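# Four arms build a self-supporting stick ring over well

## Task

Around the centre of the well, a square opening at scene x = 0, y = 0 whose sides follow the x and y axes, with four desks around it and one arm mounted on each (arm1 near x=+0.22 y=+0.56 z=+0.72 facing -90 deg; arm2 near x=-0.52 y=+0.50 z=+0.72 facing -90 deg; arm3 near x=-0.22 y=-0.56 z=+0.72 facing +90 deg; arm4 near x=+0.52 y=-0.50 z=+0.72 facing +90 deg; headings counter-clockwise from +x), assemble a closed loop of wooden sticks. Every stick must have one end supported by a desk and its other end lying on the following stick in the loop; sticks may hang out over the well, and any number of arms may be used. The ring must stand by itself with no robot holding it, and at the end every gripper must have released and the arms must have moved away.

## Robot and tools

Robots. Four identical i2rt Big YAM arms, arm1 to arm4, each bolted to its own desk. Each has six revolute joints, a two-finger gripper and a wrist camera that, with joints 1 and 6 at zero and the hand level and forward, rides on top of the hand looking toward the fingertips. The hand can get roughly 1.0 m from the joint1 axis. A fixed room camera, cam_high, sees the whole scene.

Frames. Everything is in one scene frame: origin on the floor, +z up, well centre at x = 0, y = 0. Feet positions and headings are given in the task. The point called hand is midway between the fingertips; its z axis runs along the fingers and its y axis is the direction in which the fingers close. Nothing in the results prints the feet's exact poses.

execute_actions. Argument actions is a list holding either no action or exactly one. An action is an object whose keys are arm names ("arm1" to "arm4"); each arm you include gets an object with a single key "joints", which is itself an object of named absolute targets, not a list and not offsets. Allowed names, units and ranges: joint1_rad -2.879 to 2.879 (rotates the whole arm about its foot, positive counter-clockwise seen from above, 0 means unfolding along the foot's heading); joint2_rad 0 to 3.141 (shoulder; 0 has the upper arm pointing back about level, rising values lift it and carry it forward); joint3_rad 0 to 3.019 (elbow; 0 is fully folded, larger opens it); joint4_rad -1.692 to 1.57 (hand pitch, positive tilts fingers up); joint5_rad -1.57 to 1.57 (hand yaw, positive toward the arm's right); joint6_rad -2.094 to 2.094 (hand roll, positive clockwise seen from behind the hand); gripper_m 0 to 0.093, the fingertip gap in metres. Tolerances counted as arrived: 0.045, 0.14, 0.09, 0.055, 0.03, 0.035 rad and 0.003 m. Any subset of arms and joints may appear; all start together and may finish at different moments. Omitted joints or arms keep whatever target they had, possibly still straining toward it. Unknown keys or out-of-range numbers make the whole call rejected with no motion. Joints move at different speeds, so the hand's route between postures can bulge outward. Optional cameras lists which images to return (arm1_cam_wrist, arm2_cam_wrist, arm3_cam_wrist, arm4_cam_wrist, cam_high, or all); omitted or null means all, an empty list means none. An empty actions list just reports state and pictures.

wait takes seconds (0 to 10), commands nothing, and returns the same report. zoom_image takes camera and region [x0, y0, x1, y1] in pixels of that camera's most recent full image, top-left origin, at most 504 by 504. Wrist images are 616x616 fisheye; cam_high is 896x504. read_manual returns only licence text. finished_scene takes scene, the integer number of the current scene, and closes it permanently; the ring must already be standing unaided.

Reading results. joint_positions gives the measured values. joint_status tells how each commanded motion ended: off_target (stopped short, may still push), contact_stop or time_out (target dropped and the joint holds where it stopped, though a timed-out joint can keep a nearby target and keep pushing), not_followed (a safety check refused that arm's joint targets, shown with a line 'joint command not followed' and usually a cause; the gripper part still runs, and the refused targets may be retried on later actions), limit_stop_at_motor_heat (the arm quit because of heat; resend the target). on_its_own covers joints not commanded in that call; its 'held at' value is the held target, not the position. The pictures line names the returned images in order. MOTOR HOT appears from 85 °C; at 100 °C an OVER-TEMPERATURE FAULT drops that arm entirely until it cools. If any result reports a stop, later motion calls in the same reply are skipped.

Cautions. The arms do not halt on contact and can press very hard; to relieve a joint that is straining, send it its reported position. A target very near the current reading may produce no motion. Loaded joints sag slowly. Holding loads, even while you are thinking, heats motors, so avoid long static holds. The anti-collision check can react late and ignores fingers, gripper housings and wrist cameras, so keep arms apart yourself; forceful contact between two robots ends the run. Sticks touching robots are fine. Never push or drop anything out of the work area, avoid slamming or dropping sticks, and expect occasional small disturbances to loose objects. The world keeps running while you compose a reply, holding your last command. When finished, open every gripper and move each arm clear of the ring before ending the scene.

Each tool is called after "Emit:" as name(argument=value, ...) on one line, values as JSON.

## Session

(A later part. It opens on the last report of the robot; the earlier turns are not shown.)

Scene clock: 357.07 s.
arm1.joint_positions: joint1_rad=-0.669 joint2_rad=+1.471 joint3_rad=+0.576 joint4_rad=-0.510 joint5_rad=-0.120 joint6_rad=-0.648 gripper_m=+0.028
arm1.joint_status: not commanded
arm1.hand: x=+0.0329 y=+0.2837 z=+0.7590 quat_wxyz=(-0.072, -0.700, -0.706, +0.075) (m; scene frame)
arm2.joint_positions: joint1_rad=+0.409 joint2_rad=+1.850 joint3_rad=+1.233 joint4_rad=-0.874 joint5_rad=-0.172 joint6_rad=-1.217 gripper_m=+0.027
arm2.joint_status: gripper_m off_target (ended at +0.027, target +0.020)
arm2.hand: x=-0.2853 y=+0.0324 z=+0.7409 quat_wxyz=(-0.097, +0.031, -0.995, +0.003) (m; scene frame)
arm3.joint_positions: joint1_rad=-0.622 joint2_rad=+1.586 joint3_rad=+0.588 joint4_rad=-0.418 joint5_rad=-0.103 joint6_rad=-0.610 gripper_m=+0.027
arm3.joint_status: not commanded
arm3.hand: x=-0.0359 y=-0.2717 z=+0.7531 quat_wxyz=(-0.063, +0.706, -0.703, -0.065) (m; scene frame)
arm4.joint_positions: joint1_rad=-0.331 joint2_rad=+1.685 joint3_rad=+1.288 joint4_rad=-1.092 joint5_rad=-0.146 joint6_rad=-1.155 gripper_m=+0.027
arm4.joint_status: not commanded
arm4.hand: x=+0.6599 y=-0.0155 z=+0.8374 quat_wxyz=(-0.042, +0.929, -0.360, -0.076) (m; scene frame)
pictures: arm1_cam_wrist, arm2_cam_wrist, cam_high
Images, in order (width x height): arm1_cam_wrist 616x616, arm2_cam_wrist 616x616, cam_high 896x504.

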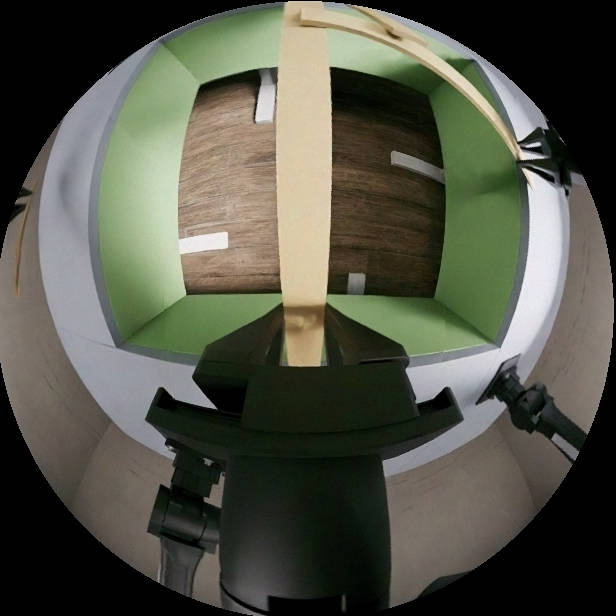

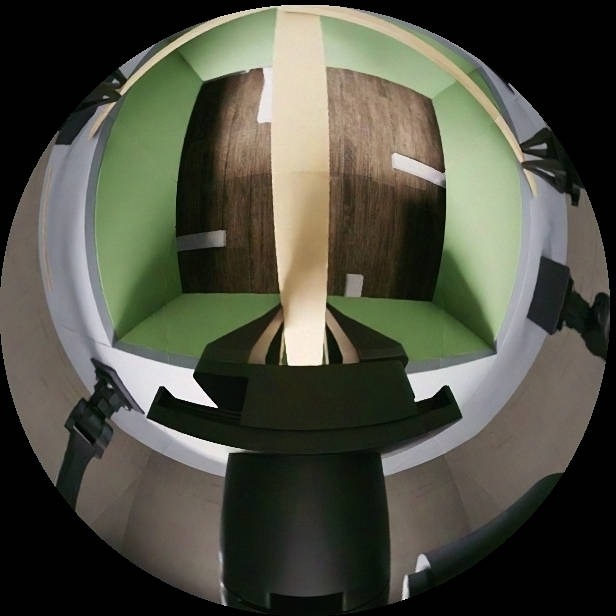

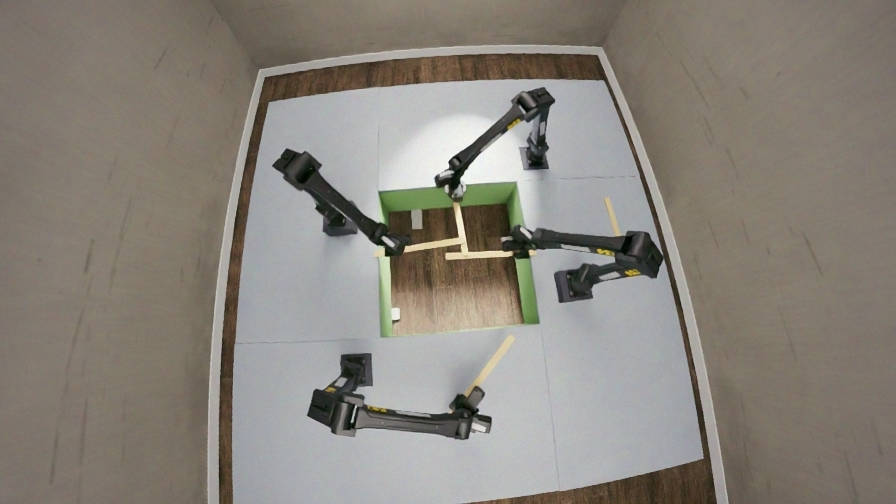

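Emit:
execute_actions(actions=[{"arm2":{"joints":{"joint1_rad":0.436,"joint6_rad":-1.17}},"arm3":{"joints":{"joint2_rad":1.61}},"arm4":{"joints":{"joint1_rad":0.42,"joint6_rad":-1.35}}}], cameras=["cam_high","arm1_cam_wrist","arm4_cam_wrist"])

Emit:
zoom_image(camera="cam_high", region=[390, 220, 520, 350])

Emit:
zoom_image(camera="arm1_cam_wrist", region=[270, 0, 450, 90])

Scene clock: 384.33 s.
arm1.joint_positions: joint1_rad=-0.668 joint2_rad=+1.471 joint3_rad=+0.576 joint4_rad=-0.510 joint5_rad=-0.120 joint6_rad=-0.649 gripper_m=+0.028
arm1.joint_status: not commanded
arm1.hand: x=+0.0331 y=+0.2835 z=+0.7590 quat_wxyz=(-0.072, -0.699, -0.707, +0.075) (m; scene frame)
arm2.joint_positions: joint1_rad=+0.425 joint2_rad=+1.850 joint3_rad=+1.233 joint4_rad=-0.874 joint5_rad=-0.172 joint6_rad=-1.184 gripper_m=+0.027
arm2.joint_status: all done
arm2.hand: x=-0.2778 y=+0.0362 z=+0.7409 quat_wxyz=(-0.097, +0.023, -0.995, +0.000) (m; scene frame)
arm3.joint_positions: joint1_rad=-0.622 joint2_rad=+1.598 joint3_rad=+0.588 joint4_rad=-0.416 joint5_rad=-0.103 joint6_rad=-0.609 gripper_m=+0.027
arm3.joint_status: all done
arm3.hand: x=-0.0370 y=-0.2733 z=+0.7494 quat_wxyz=(-0.058, +0.706, -0.703, -0.065) (m; scene frame)
arm4.joint_positions: joint1_rad=+0.429 joint2_rad=+1.685 joint3_rad=+1.288 joint4_rad=-1.092 joint5_rad=-0.149 joint6_rad=-1.340 gripper_m=+0.027
arm4.joint_status: all done
arm4.hand: x=+0.2866 y=-0.0528 z=+0.8370 quat_wxyz=(-0.019, +0.991, +0.103, -0.083) (m; scene frame)
pictures: arm1_cam_wrist, arm4_cam_wrist, cam_high
Images, in order (width x height): arm1_cam_wrist 616x616, arm4_cam_wrist 616x616, cam_high 896x504.

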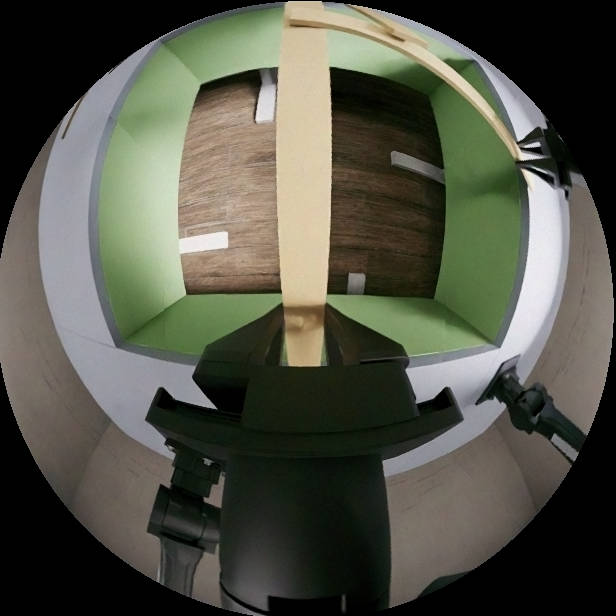

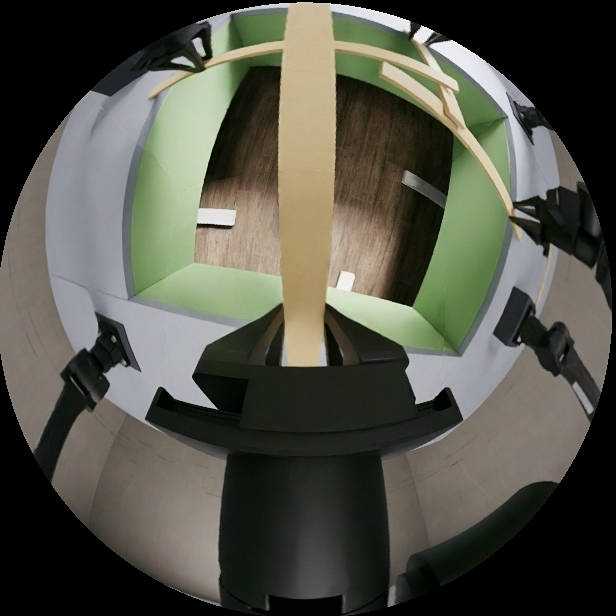

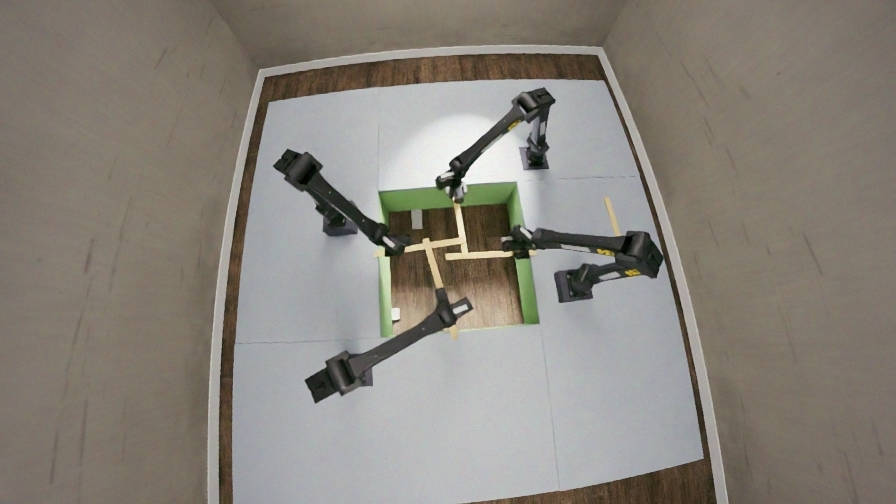

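Region (390, 220, 520, 350) of cam_high's 896x504 image, scaled by 3.877, with more detail than that image has.

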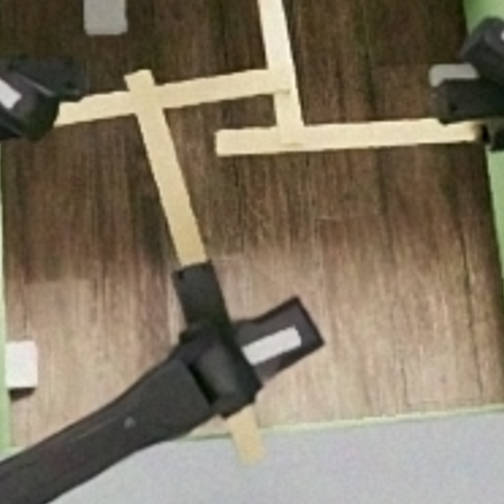

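Region (270, 0, 450, 90) of arm1_cam_wrist's 616x616 image, scaled by 2.800, with more detail than that image has.

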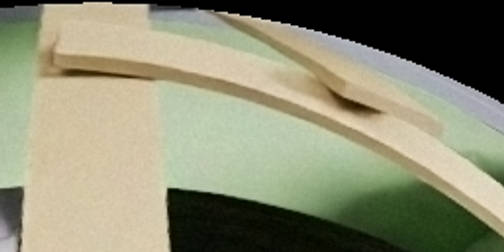

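Emit:
execute_actions(actions=[{"arm4":{"joints":{"joint1_rad":0.447,"joint2_rad":1.81,"joint3_rad":1.268,"joint4_rad":-0.934,"joint5_rad":-0.166}}}])

Emit:
zoom_image(camera="cam_high", region=[390, 220, 520, 350])

Emit:
zoom_image(camera="arm3_cam_wrist", region=[250, 0, 610, 220])

Scene clock: 400.10 s.
arm1.joint_positions: joint1_rad=-0.668 joint2_rad=+1.471 joint3_rad=+0.576 joint4_rad=-0.510 joint5_rad=-0.120 joint6_rad=-0.649 gripper_m=+0.028
arm1.joint_status: not commanded
arm1.hand: x=+0.0331 y=+0.2835 z=+0.7590 quat_wxyz=(-0.072, -0.699, -0.707, +0.075) (m; scene frame)
arm2.joint_positions: joint1_rad=+0.425 joint2_rad=+1.850 joint3_rad=+1.233 joint4_rad=-0.874 joint5_rad=-0.172 joint6_rad=-1.184 gripper_m=+0.027
arm2.joint_status: not commanded
arm2.hand: x=-0.2778 y=+0.0362 z=+0.7409 quat_wxyz=(-0.097, +0.023, -0.995, +0.000) (m; scene frame)
arm3.joint_positions: joint1_rad=-0.622 joint2_rad=+1.598 joint3_rad=+0.588 joint4_rad=-0.416 joint5_rad=-0.103 joint6_rad=-0.609 gripper_m=+0.027
arm3.joint_status: not commanded
arm3.hand: x=-0.0370 y=-0.2733 z=+0.7494 quat_wxyz=(-0.058, +0.706, -0.703, -0.065) (m; scene frame)
arm4.joint_positions: joint1_rad=+0.431 joint2_rad=+1.828 joint3_rad=+1.266 joint4_rad=-0.949 joint5_rad=-0.162 joint6_rad=-1.341 gripper_m=+0.027
arm4.joint_status: all done
arm4.hand: x=+0.2766 y=-0.0383 z=+0.7615 quat_wxyz=(-0.006, +0.991, +0.104, -0.086) (m; scene frame)
pictures: arm1_cam_wrist, arm2_cam_wrist, arm3_cam_wrist, arm4_cam_wrist, cam_high
Images, in order (width x height): arm1_cam_wrist 616x616, arm2_cam_wrist 616x616, arm3_cam_wrist 616x616, arm4_cam_wrist 616x616, cam_high 896x504.

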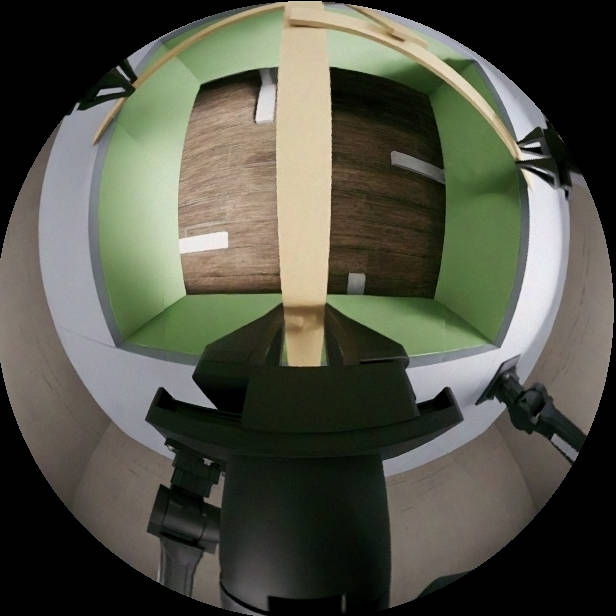

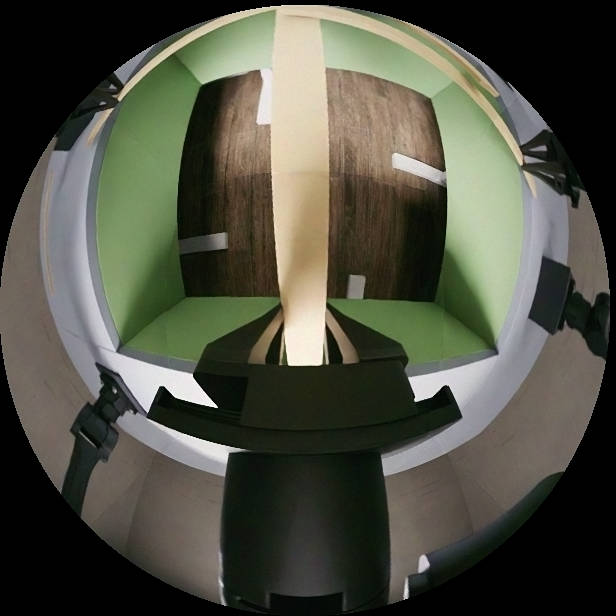

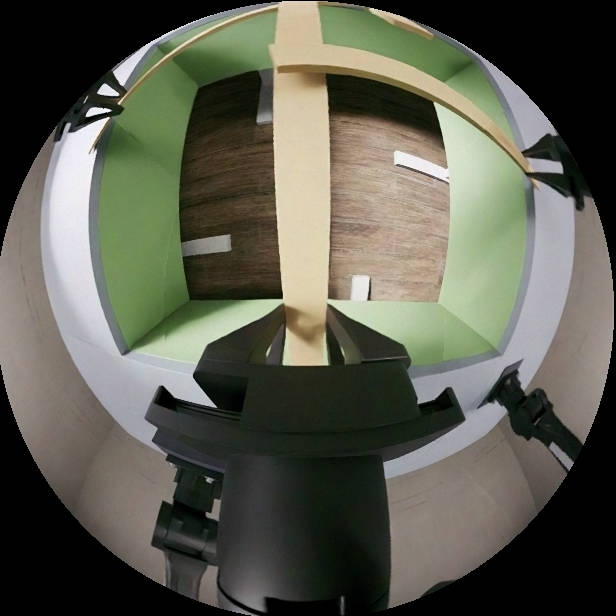

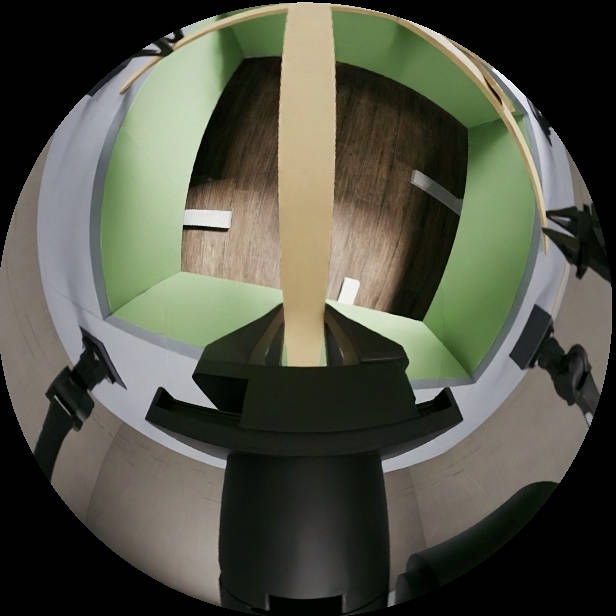

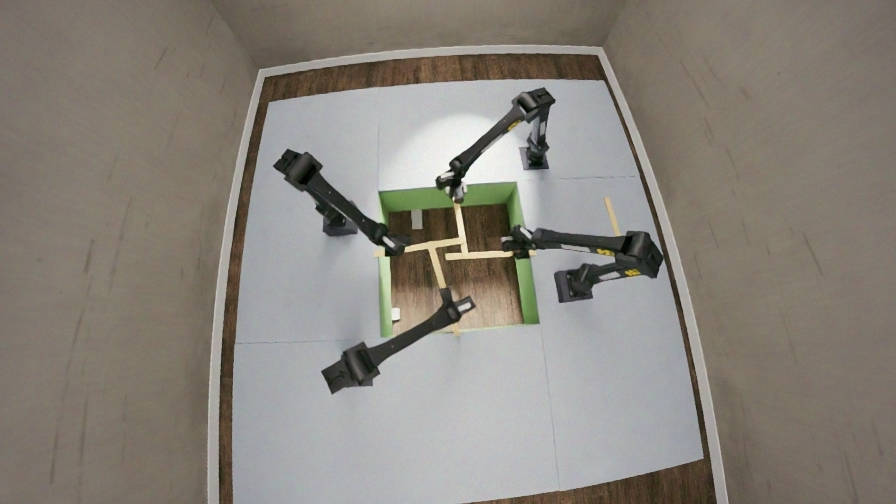

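Region (390, 220, 520, 350) of cam_high's 896x504 image, scaled by 3.877, with more detail than that image has.

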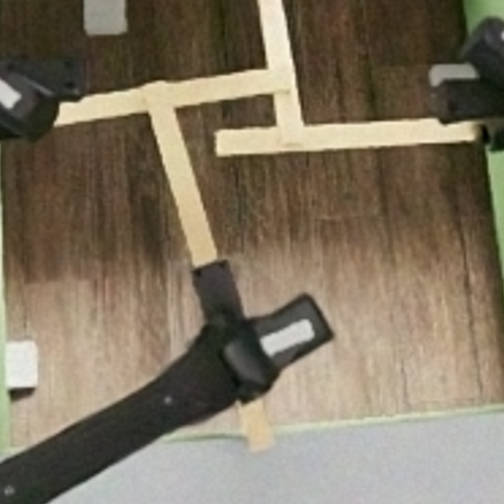

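Region (250, 0, 610, 220) of arm3_cam_wrist's 616x616 image, scaled by 1.400, with more detail than that image has.

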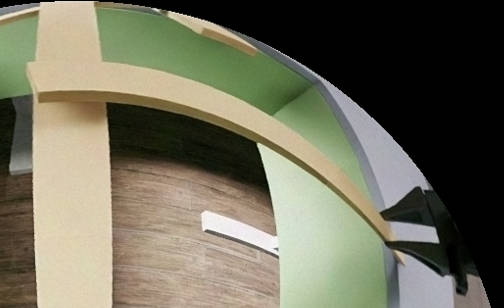

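Emit:
execute_actions(actions=[{"arm4":{"joints":{"joint6_rad":-1.09}}}], cameras=["cam_high","arm3_cam_wrist","arm4_cam_wrist"])

Emit:
zoom_image(camera="cam_high", region=[410, 220, 490, 300])

Emit:
zoom_image(camera="arm3_cam_wrist", region=[260, 0, 460, 100])

Emit:
zoom_image(camera="arm4_cam_wrist", region=[260, 0, 460, 100])

Scene clock: 411.60 s.
arm1.joint_positions: joint1_rad=-0.668 joint2_rad=+1.471 joint3_rad=+0.576 joint4_rad=-0.510 joint5_rad=-0.120 joint6_rad=-0.649 gripper_m=+0.028
arm1.joint_status: not commanded
arm1.hand: x=+0.0331 y=+0.2835 z=+0.7590 quat_wxyz=(-0.072, -0.699, -0.707, +0.075) (m; scene frame)
arm2.joint_positions: joint1_rad=+0.425 joint2_rad=+1.850 joint3_rad=+1.233 joint4_rad=-0.874 joint5_rad=-0.172 joint6_rad=-1.183 gripper_m=+0.027
arm2.joint_status: not commanded
arm2.hand: x=-0.2778 y=+0.0362 z=+0.7409 quat_wxyz=(-0.097, +0.022, -0.995, +0.000) (m; scene frame)
arm3.joint_positions: joint1_rad=-0.622 joint2_rad=+1.598 joint3_rad=+0.588 joint4_rad=-0.416 joint5_rad=-0.103 joint6_rad=-0.609 gripper_m=+0.027
arm3.joint_status: not commanded
arm3.hand: x=-0.0370 y=-0.2733 z=+0.7494 quat_wxyz=(-0.058, +0.706, -0.703, -0.065) (m; scene frame)
arm4.joint_positions: joint1_rad=+0.431 joint2_rad=+1.828 joint3_rad=+1.266 joint4_rad=-0.949 joint5_rad=-0.163 joint6_rad=-1.105 gripper_m=+0.027
arm4.joint_status: all done
arm4.hand: x=+0.2764 y=-0.0383 z=+0.7615 quat_wxyz=(+0.004, +0.996, -0.014, -0.086) (m; scene frame)
pictures: arm3_cam_wrist, arm4_cam_wrist, cam_high
Images, in order (width x height): arm3_cam_wrist 616x616, arm4_cam_wrist 616x616, cam_high 896x504.

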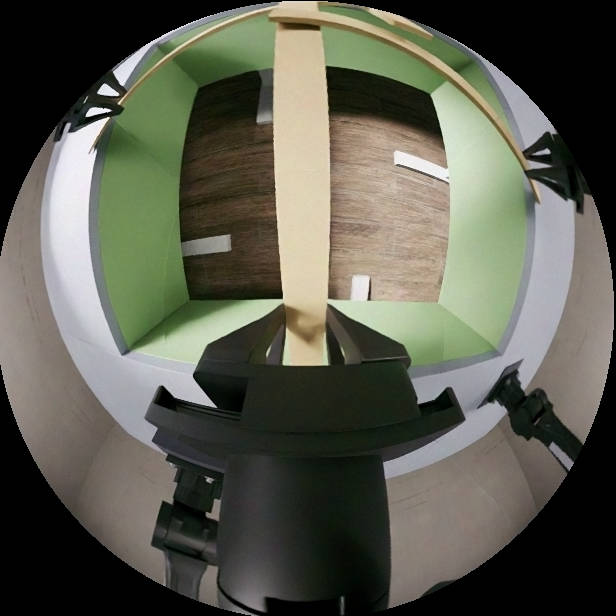

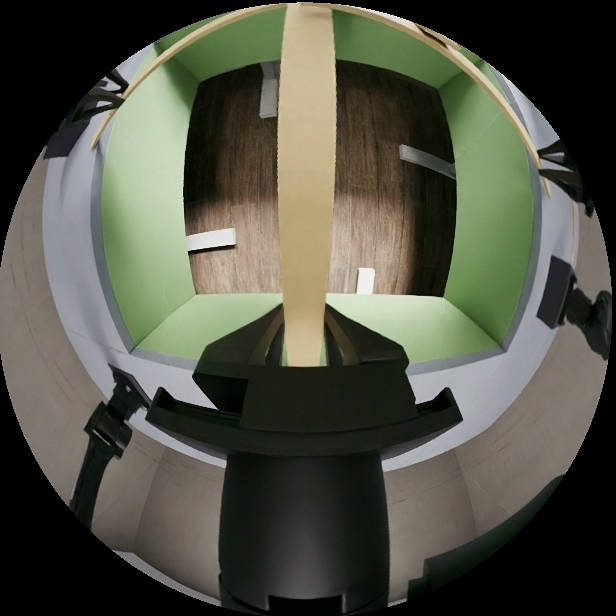

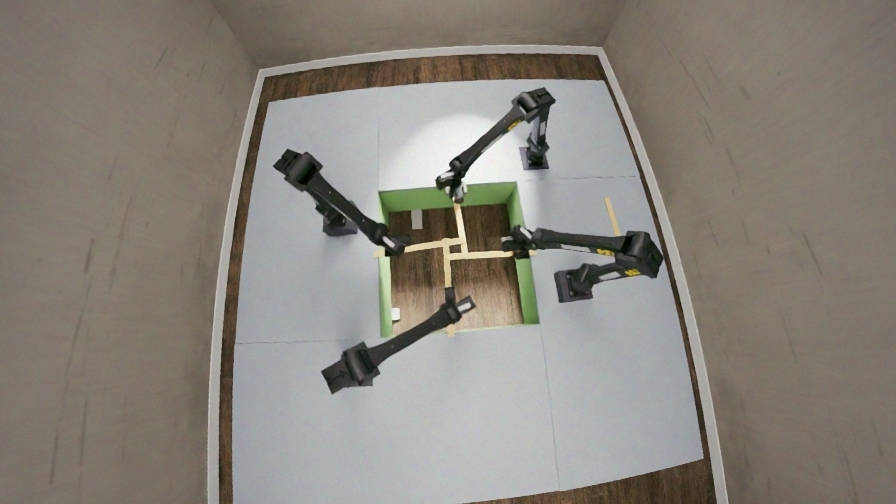

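Region (410, 220, 490, 300) of cam_high's 896x504 image, scaled by 6.300, with more detail than that image has.

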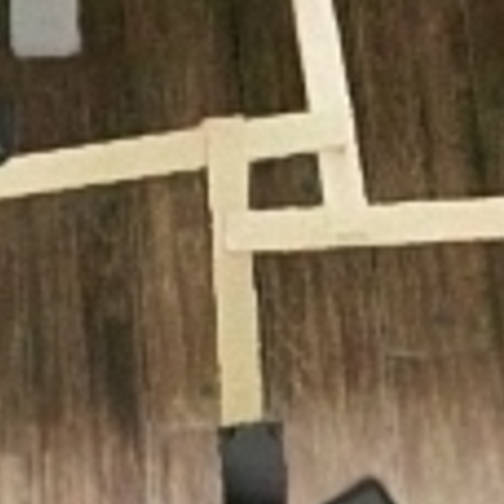

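Region (260, 0, 460, 100) of arm3_cam_wrist's 616x616 image, scaled by 2.520, with more detail than that image has.

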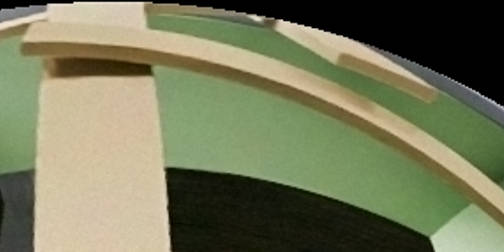

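Region (260, 0, 460, 100) of arm4_cam_wrist's 616x616 image, scaled by 2.520, with more detail than that image has.

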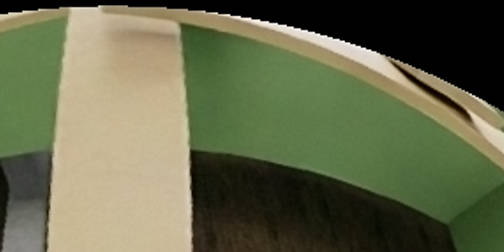

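Emit:
execute_actions(actions=[{"arm4":{"joints":{"joint6_rad":-1.06}}}], cameras=[])

Emit:
execute_actions(actions=[{"arm2":{"joints":{"gripper_m":0.045}},"arm3":{"joints":{"gripper_m":0.045}},"arm4":{"joints":{"gripper_m":0.045}}}], cameras=["cam_high"])

Emit:
zoom_image(camera="cam_high", region=[410, 220, 490, 300])

Scene clock: 424.23 s.
arm1.joint_positions: joint1_rad=-0.668 joint2_rad=+1.471 joint3_rad=+0.576 joint4_rad=-0.510 joint5_rad=-0.120 joint6_rad=-0.649 gripper_m=+0.028
arm1.joint_status: not commanded
arm1.hand: x=+0.0331 y=+0.2835 z=+0.7590 quat_wxyz=(-0.072, -0.699, -0.707, +0.075) (m; scene frame)
arm2.joint_positions: joint1_rad=+0.425 joint2_rad=+1.850 joint3_rad=+1.233 joint4_rad=-0.874 joint5_rad=-0.172 joint6_rad=-1.183 gripper_m=+0.027
arm2.joint_status: not commanded
arm2.hand: x=-0.2778 y=+0.0362 z=+0.7409 quat_wxyz=(-0.097, +0.022, -0.995, +0.000) (m; scene frame)
arm3.joint_positions: joint1_rad=-0.622 joint2_rad=+1.598 joint3_rad=+0.588 joint4_rad=-0.416 joint5_rad=-0.103 joint6_rad=-0.609 gripper_m=+0.027
arm3.joint_status: not commanded
arm3.hand: x=-0.0370 y=-0.2733 z=+0.7494 quat_wxyz=(-0.058, +0.706, -0.703, -0.065) (m; scene frame)
arm4.joint_positions: joint1_rad=+0.431 joint2_rad=+1.828 joint3_rad=+1.266 joint4_rad=-0.949 joint5_rad=-0.164 joint6_rad=-1.076 gripper_m=+0.027
arm4.joint_status: all done
arm4.hand: x=+0.2762 y=-0.0384 z=+0.7615 quat_wxyz=(+0.005, +0.996, -0.028, -0.086) (m; scene frame)
pictures: none
No camera images: the call's "cameras" was empty. Leave "cameras" out to get every camera's image.

Scene clock: 424.73 s.
arm1.joint_positions: joint1_rad=-0.668 joint2_rad=+1.472 joint3_rad=+0.576 joint4_rad=-0.510 joint5_rad=-0.120 joint6_rad=-0.649 gripper_m=+0.028
arm1.joint_status: not commanded
arm1.hand: x=+0.0331 y=+0.2837 z=+0.7586 quat_wxyz=(-0.071, -0.699, -0.707, +0.074) (m; scene frame)
arm2.joint_positions: joint1_rad=+0.425 joint2_rad=+1.850 joint3_rad=+1.233 joint4_rad=-0.874 joint5_rad=-0.172 joint6_rad=-1.178 gripper_m=+0.045
arm2.joint_status: all done
arm2.hand: x=-0.2778 y=+0.0362 z=+0.7409 quat_wxyz=(-0.097, +0.020, -0.995, +0.000) (m; scene frame)
arm3.joint_positions: joint1_rad=-0.622 joint2_rad=+1.598 joint3_rad=+0.588 joint4_rad=-0.416 joint5_rad=-0.103 joint6_rad=-0.609 gripper_m=+0.045
arm3.joint_status: all done
arm3.hand: x=-0.0370 y=-0.2733 z=+0.7494 quat_wxyz=(-0.058, +0.706, -0.703, -0.065) (m; scene frame)
arm4.joint_positions: joint1_rad=+0.431 joint2_rad=+1.827 joint3_rad=+1.266 joint4_rad=-0.949 joint5_rad=-0.164 joint6_rad=-1.071 gripper_m=+0.045
arm4.joint_status: all done
arm4.hand: x=+0.2762 y=-0.0383 z=+0.7621 quat_wxyz=(+0.005, +0.996, -0.031, -0.087) (m; scene frame)
pictures: cam_high
Images, in order (width x height): cam_high 896x504.

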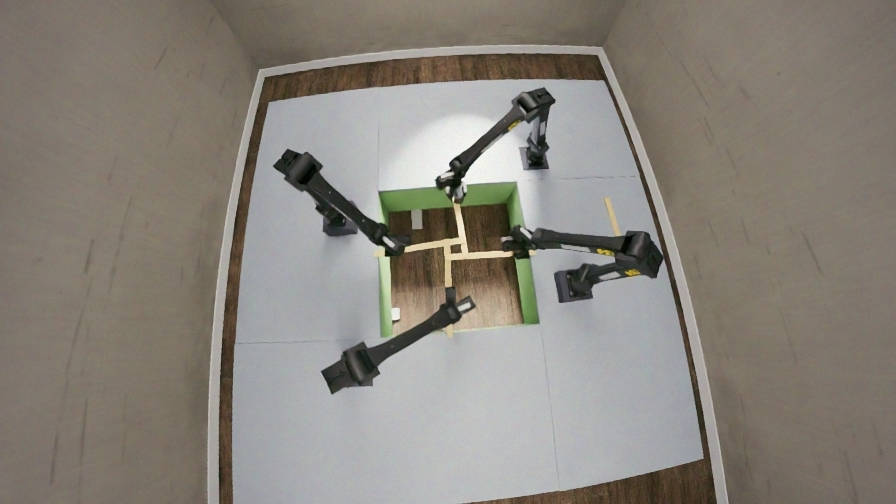

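Region (410, 220, 490, 300) of cam_high's 896x504 image, scaled by 6.300, with more detail than that image has.

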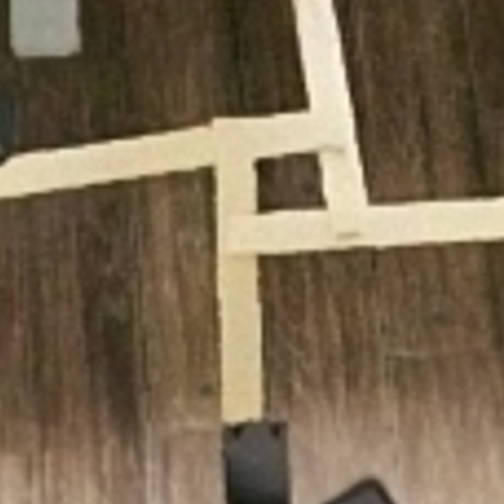

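Emit:
execute_actions(actions=[{"arm1":{"joints":{"joint2_rad":1.507,"joint4_rad":-0.476}},"arm2":{"joints":{"joint2_rad":1.6}},"arm3":{"joints":{"joint2_rad":1.3}},"arm4":{"joints":{"joint2_rad":1.6}}}])

Emit:
zoom_image(camera="cam_high", region=[410, 220, 490, 300])

Scene clock: 438.73 s.
arm1.joint_positions: joint1_rad=-0.668 joint2_rad=+1.505 joint3_rad=+0.576 joint4_rad=-0.499 joint5_rad=-0.120 joint6_rad=-0.649 gripper_m=+0.028
arm1.joint_status: all done
arm1.hand: x=+0.0348 y=+0.2859 z=+0.7487 quat_wxyz=(-0.070, -0.700, -0.708, +0.063) (m; scene frame)
arm2.joint_positions: joint1_rad=+0.425 joint2_rad=+1.578 joint3_rad=+1.223 joint4_rad=-0.873 joint5_rad=-0.172 joint6_rad=-1.178 gripper_m=+0.045
arm2.joint_status: all done
arm2.hand: x=-0.2744 y=+0.0265 z=+0.8755 quat_wxyz=(-0.148, +0.030, -0.981, +0.120) (m; scene frame)
arm3.joint_positions: joint1_rad=-0.622 joint2_rad=+1.287 joint3_rad=+0.588 joint4_rad=-0.413 joint5_rad=-0.103 joint6_rad=-0.609 gripper_m=+0.045
arm3.joint_status: all done
arm3.hand: x=-0.0111 y=-0.2373 z=+0.8552 quat_wxyz=(-0.210, +0.695, -0.682, -0.090) (m; scene frame)
arm4.joint_positions: joint1_rad=+0.431 joint2_rad=+1.595 joint3_rad=+1.266 joint4_rad=-0.949 joint5_rad=-0.164 joint6_rad=-1.070 gripper_m=+0.045
arm4.joint_status: all done
arm4.hand: x=+0.2723 y=-0.0313 z=+0.8795 quat_wxyz=(-0.098, +0.985, -0.021, -0.138) (m; scene frame)
pictures: arm1_cam_wrist, arm2_cam_wrist, arm3_cam_wrist, arm4_cam_wrist, cam_high
Images, in order (width x height): arm1_cam_wrist 616x616, arm2_cam_wrist 616x616, arm3_cam_wrist 616x616, arm4_cam_wrist 616x616, cam_high 896x504.

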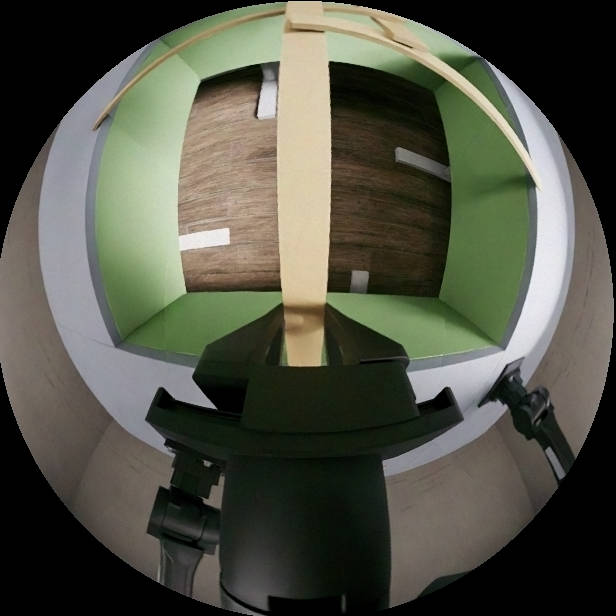

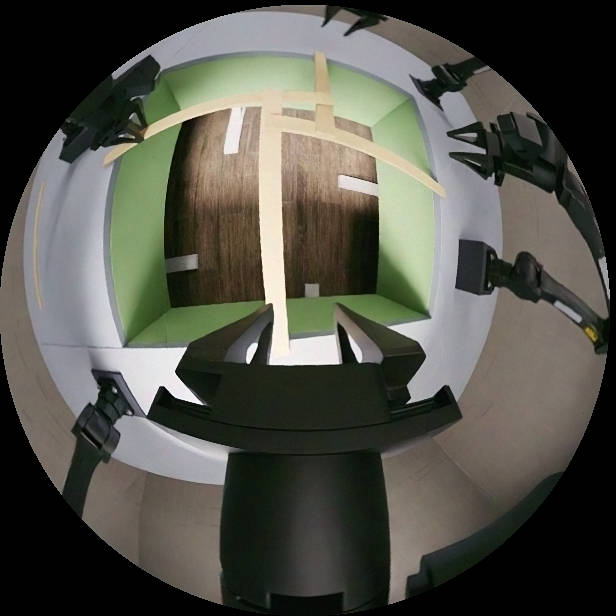

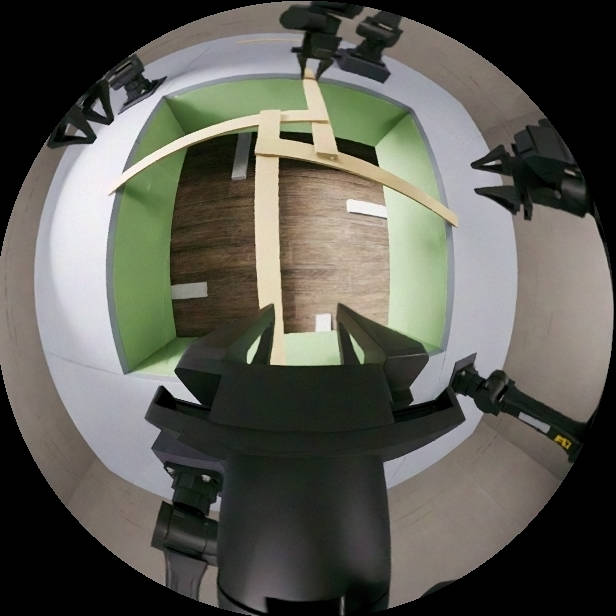

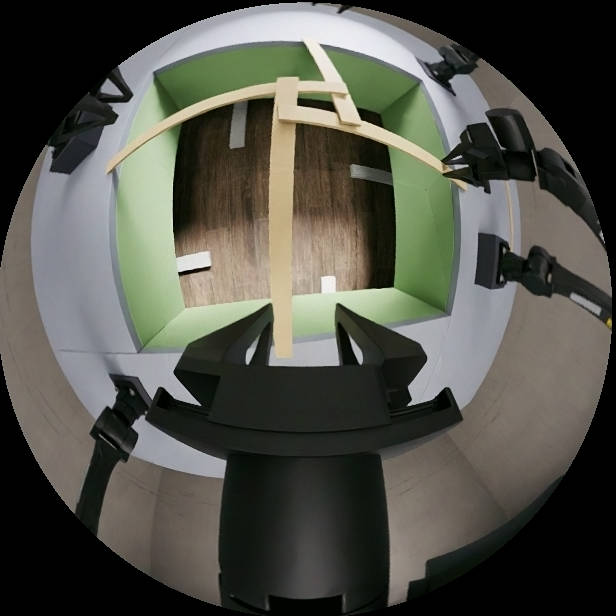

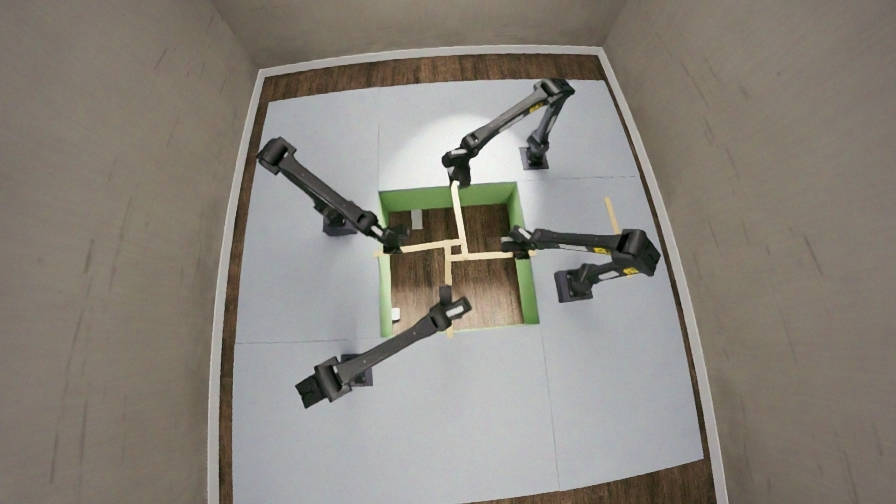

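Region (410, 220, 490, 300) of cam_high's 896x504 image, scaled by 6.300, with more detail than that image has.

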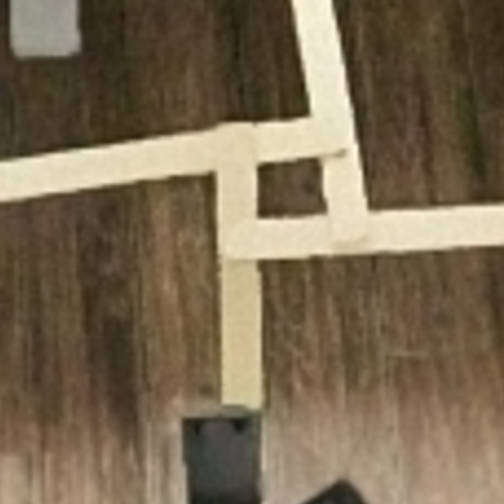

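Continue lowering.

Emit:
execute_actions(actions=[{"arm1":{"joints":{"joint2_rad":1.535,"joint4_rad":-0.455}}}], cameras=["cam_high","arm3_cam_wrist","arm4_cam_wrist"])

Emit:
zoom_image(camera="arm3_cam_wrist", region=[230, 70, 370, 210])

Emit:
zoom_image(camera="arm4_cam_wrist", region=[250, 50, 490, 210])

Scene clock: 449.77 s.
arm1.joint_positions: joint1_rad=-0.668 joint2_rad=+1.525 joint3_rad=+0.578 joint4_rad=-0.479 joint5_rad=-0.120 joint6_rad=-0.649 gripper_m=+0.028
arm1.joint_status: all done
arm1.hand: x=+0.0334 y=+0.2841 z=+0.7437 quat_wxyz=(-0.070, -0.700, -0.708, +0.064) (m; scene frame)
arm2.joint_positions: joint1_rad=+0.425 joint2_rad=+1.578 joint3_rad=+1.223 joint4_rad=-0.873 joint5_rad=-0.172 joint6_rad=-1.178 gripper_m=+0.045
arm2.joint_status: not commanded
arm2.hand: x=-0.2744 y=+0.0265 z=+0.8755 quat_wxyz=(-0.148, +0.030, -0.981, +0.120) (m; scene frame)
arm3.joint_positions: joint1_rad=-0.622 joint2_rad=+1.287 joint3_rad=+0.588 joint4_rad=-0.413 joint5_rad=-0.103 joint6_rad=-0.609 gripper_m=+0.045
arm3.joint_status: not commanded
arm3.hand: x=-0.0111 y=-0.2373 z=+0.8552 quat_wxyz=(-0.210, +0.695, -0.682, -0.090) (m; scene frame)
arm4.joint_positions: joint1_rad=+0.431 joint2_rad=+1.595 joint3_rad=+1.266 joint4_rad=-0.949 joint5_rad=-0.164 joint6_rad=-1.070 gripper_m=+0.045
arm4.joint_status: not commanded
arm4.hand: x=+0.2723 y=-0.0313 z=+0.8795 quat_wxyz=(-0.098, +0.985, -0.021, -0.138) (m; scene frame)
pictures: arm3_cam_wrist, arm4_cam_wrist, cam_high
Images, in order (width x height): arm3_cam_wrist 616x616, arm4_cam_wrist 616x616, cam_high 896x504.

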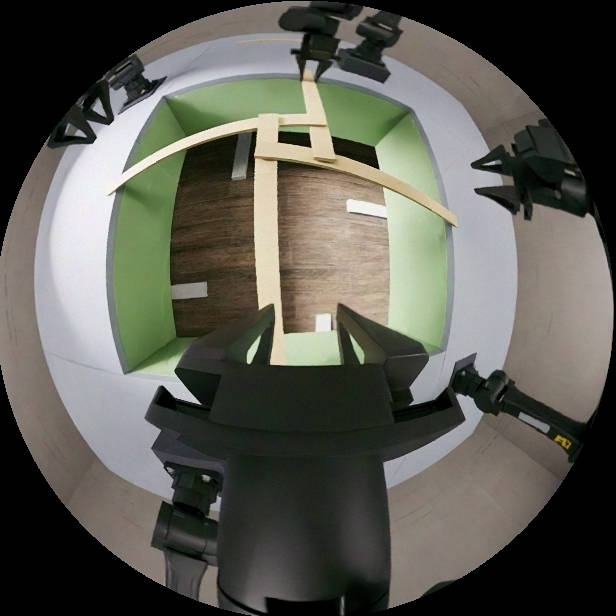

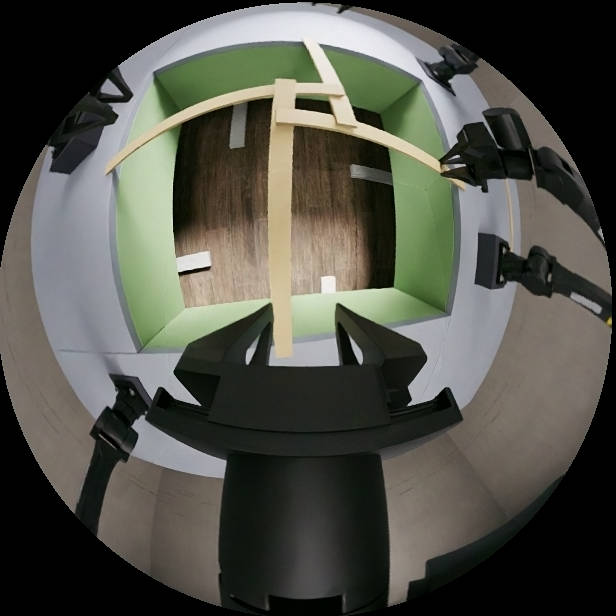

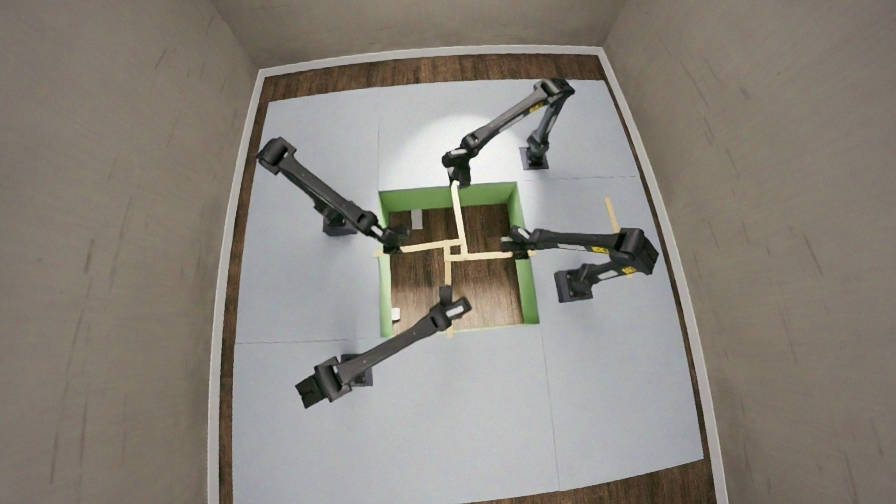

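Region (230, 70, 370, 210) of arm3_cam_wrist's 616x616 image, scaled by 3.600, with more detail than that image has.

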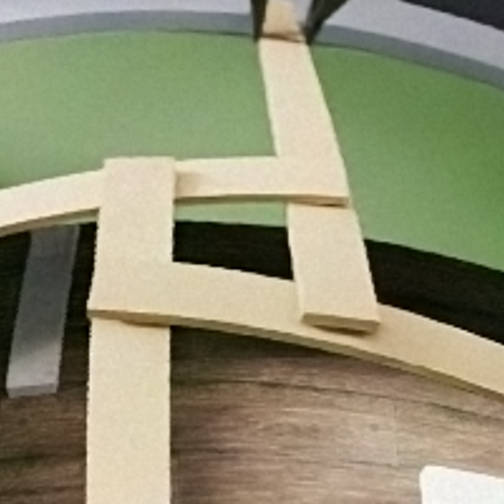

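Region (250, 50, 490, 210) of arm4_cam_wrist's 616x616 image, scaled by 2.100, with more detail than that image has.

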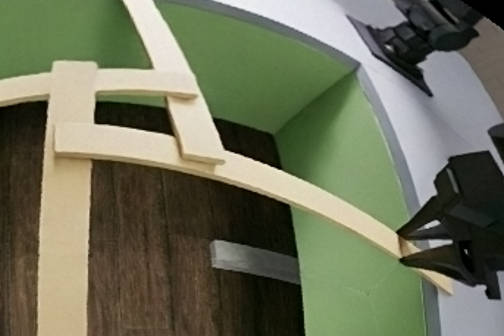

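Emit:
execute_actions(actions=[{"arm1":{"joints":{"gripper_m":0.045}}}], cameras=["cam_high","arm1_cam_wrist"])

Emit:
zoom_image(camera="cam_high", region=[360,170,560,350])

Scene clock: 479.97 s.
arm1.joint_positions: joint1_rad=-0.668 joint2_rad=+1.525 joint3_rad=+0.578 joint4_rad=-0.471 joint5_rad=-0.120 joint6_rad=-0.649 gripper_m=+0.045
arm1.joint_status: all done
arm1.hand: x=+0.0322 y=+0.2826 z=+0.7440 quat_wxyz=(-0.070, -0.700, -0.707, +0.068) (m; scene frame)
arm2.joint_positions: joint1_rad=+0.425 joint2_rad=+1.578 joint3_rad=+1.223 joint4_rad=-0.873 joint5_rad=-0.172 joint6_rad=-1.178 gripper_m=+0.045
arm2.joint_status: not commanded
arm2.hand: x=-0.2744 y=+0.0265 z=+0.8755 quat_wxyz=(-0.148, +0.030, -0.981, +0.120) (m; scene frame)
arm3.joint_positions: joint1_rad=-0.622 joint2_rad=+1.287 joint3_rad=+0.588 joint4_rad=-0.413 joint5_rad=-0.103 joint6_rad=-0.609 gripper_m=+0.045
arm3.joint_status: not commanded
arm3.hand: x=-0.0111 y=-0.2373 z=+0.8552 quat_wxyz=(-0.210, +0.695, -0.682, -0.090) (m; scene frame)
arm4.joint_positions: joint1_rad=+0.431 joint2_rad=+1.595 joint3_rad=+1.266 joint4_rad=-0.949 joint5_rad=-0.164 joint6_rad=-1.070 gripper_m=+0.045
arm4.joint_status: not commanded
arm4.hand: x=+0.2723 y=-0.0313 z=+0.8795 quat_wxyz=(-0.098, +0.985, -0.021, -0.138) (m; scene frame)
pictures: arm1_cam_wrist, cam_high
Images, in order (width x height): arm1_cam_wrist 616x616, cam_high 896x504.

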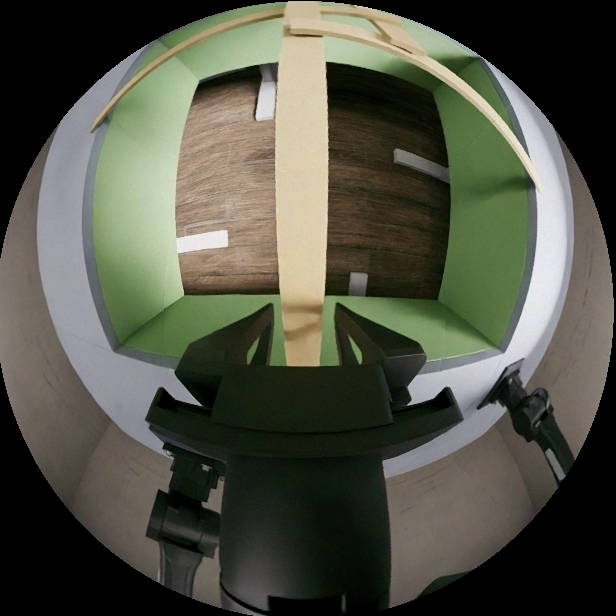

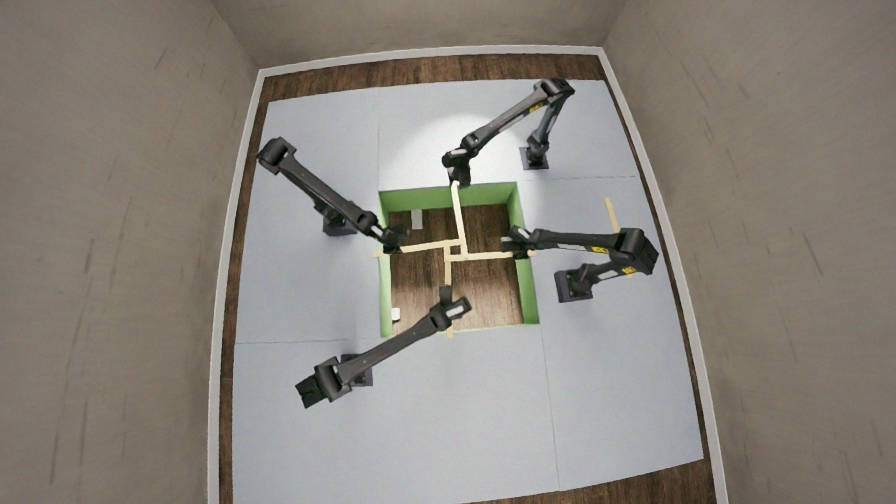

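Region (360, 170, 560, 350) of cam_high's 896x504 image, scaled by 2.520, with more detail than that image has; it fills the top 454 rows of this view, and the rest is white.

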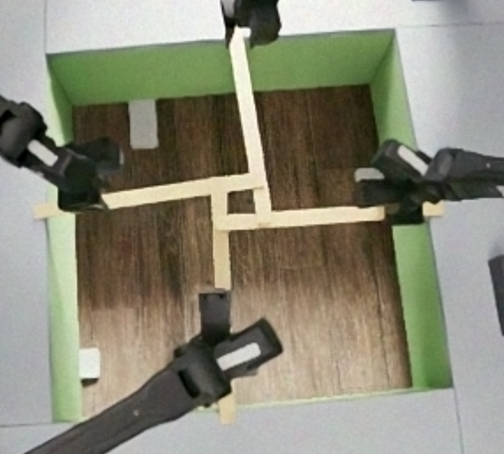

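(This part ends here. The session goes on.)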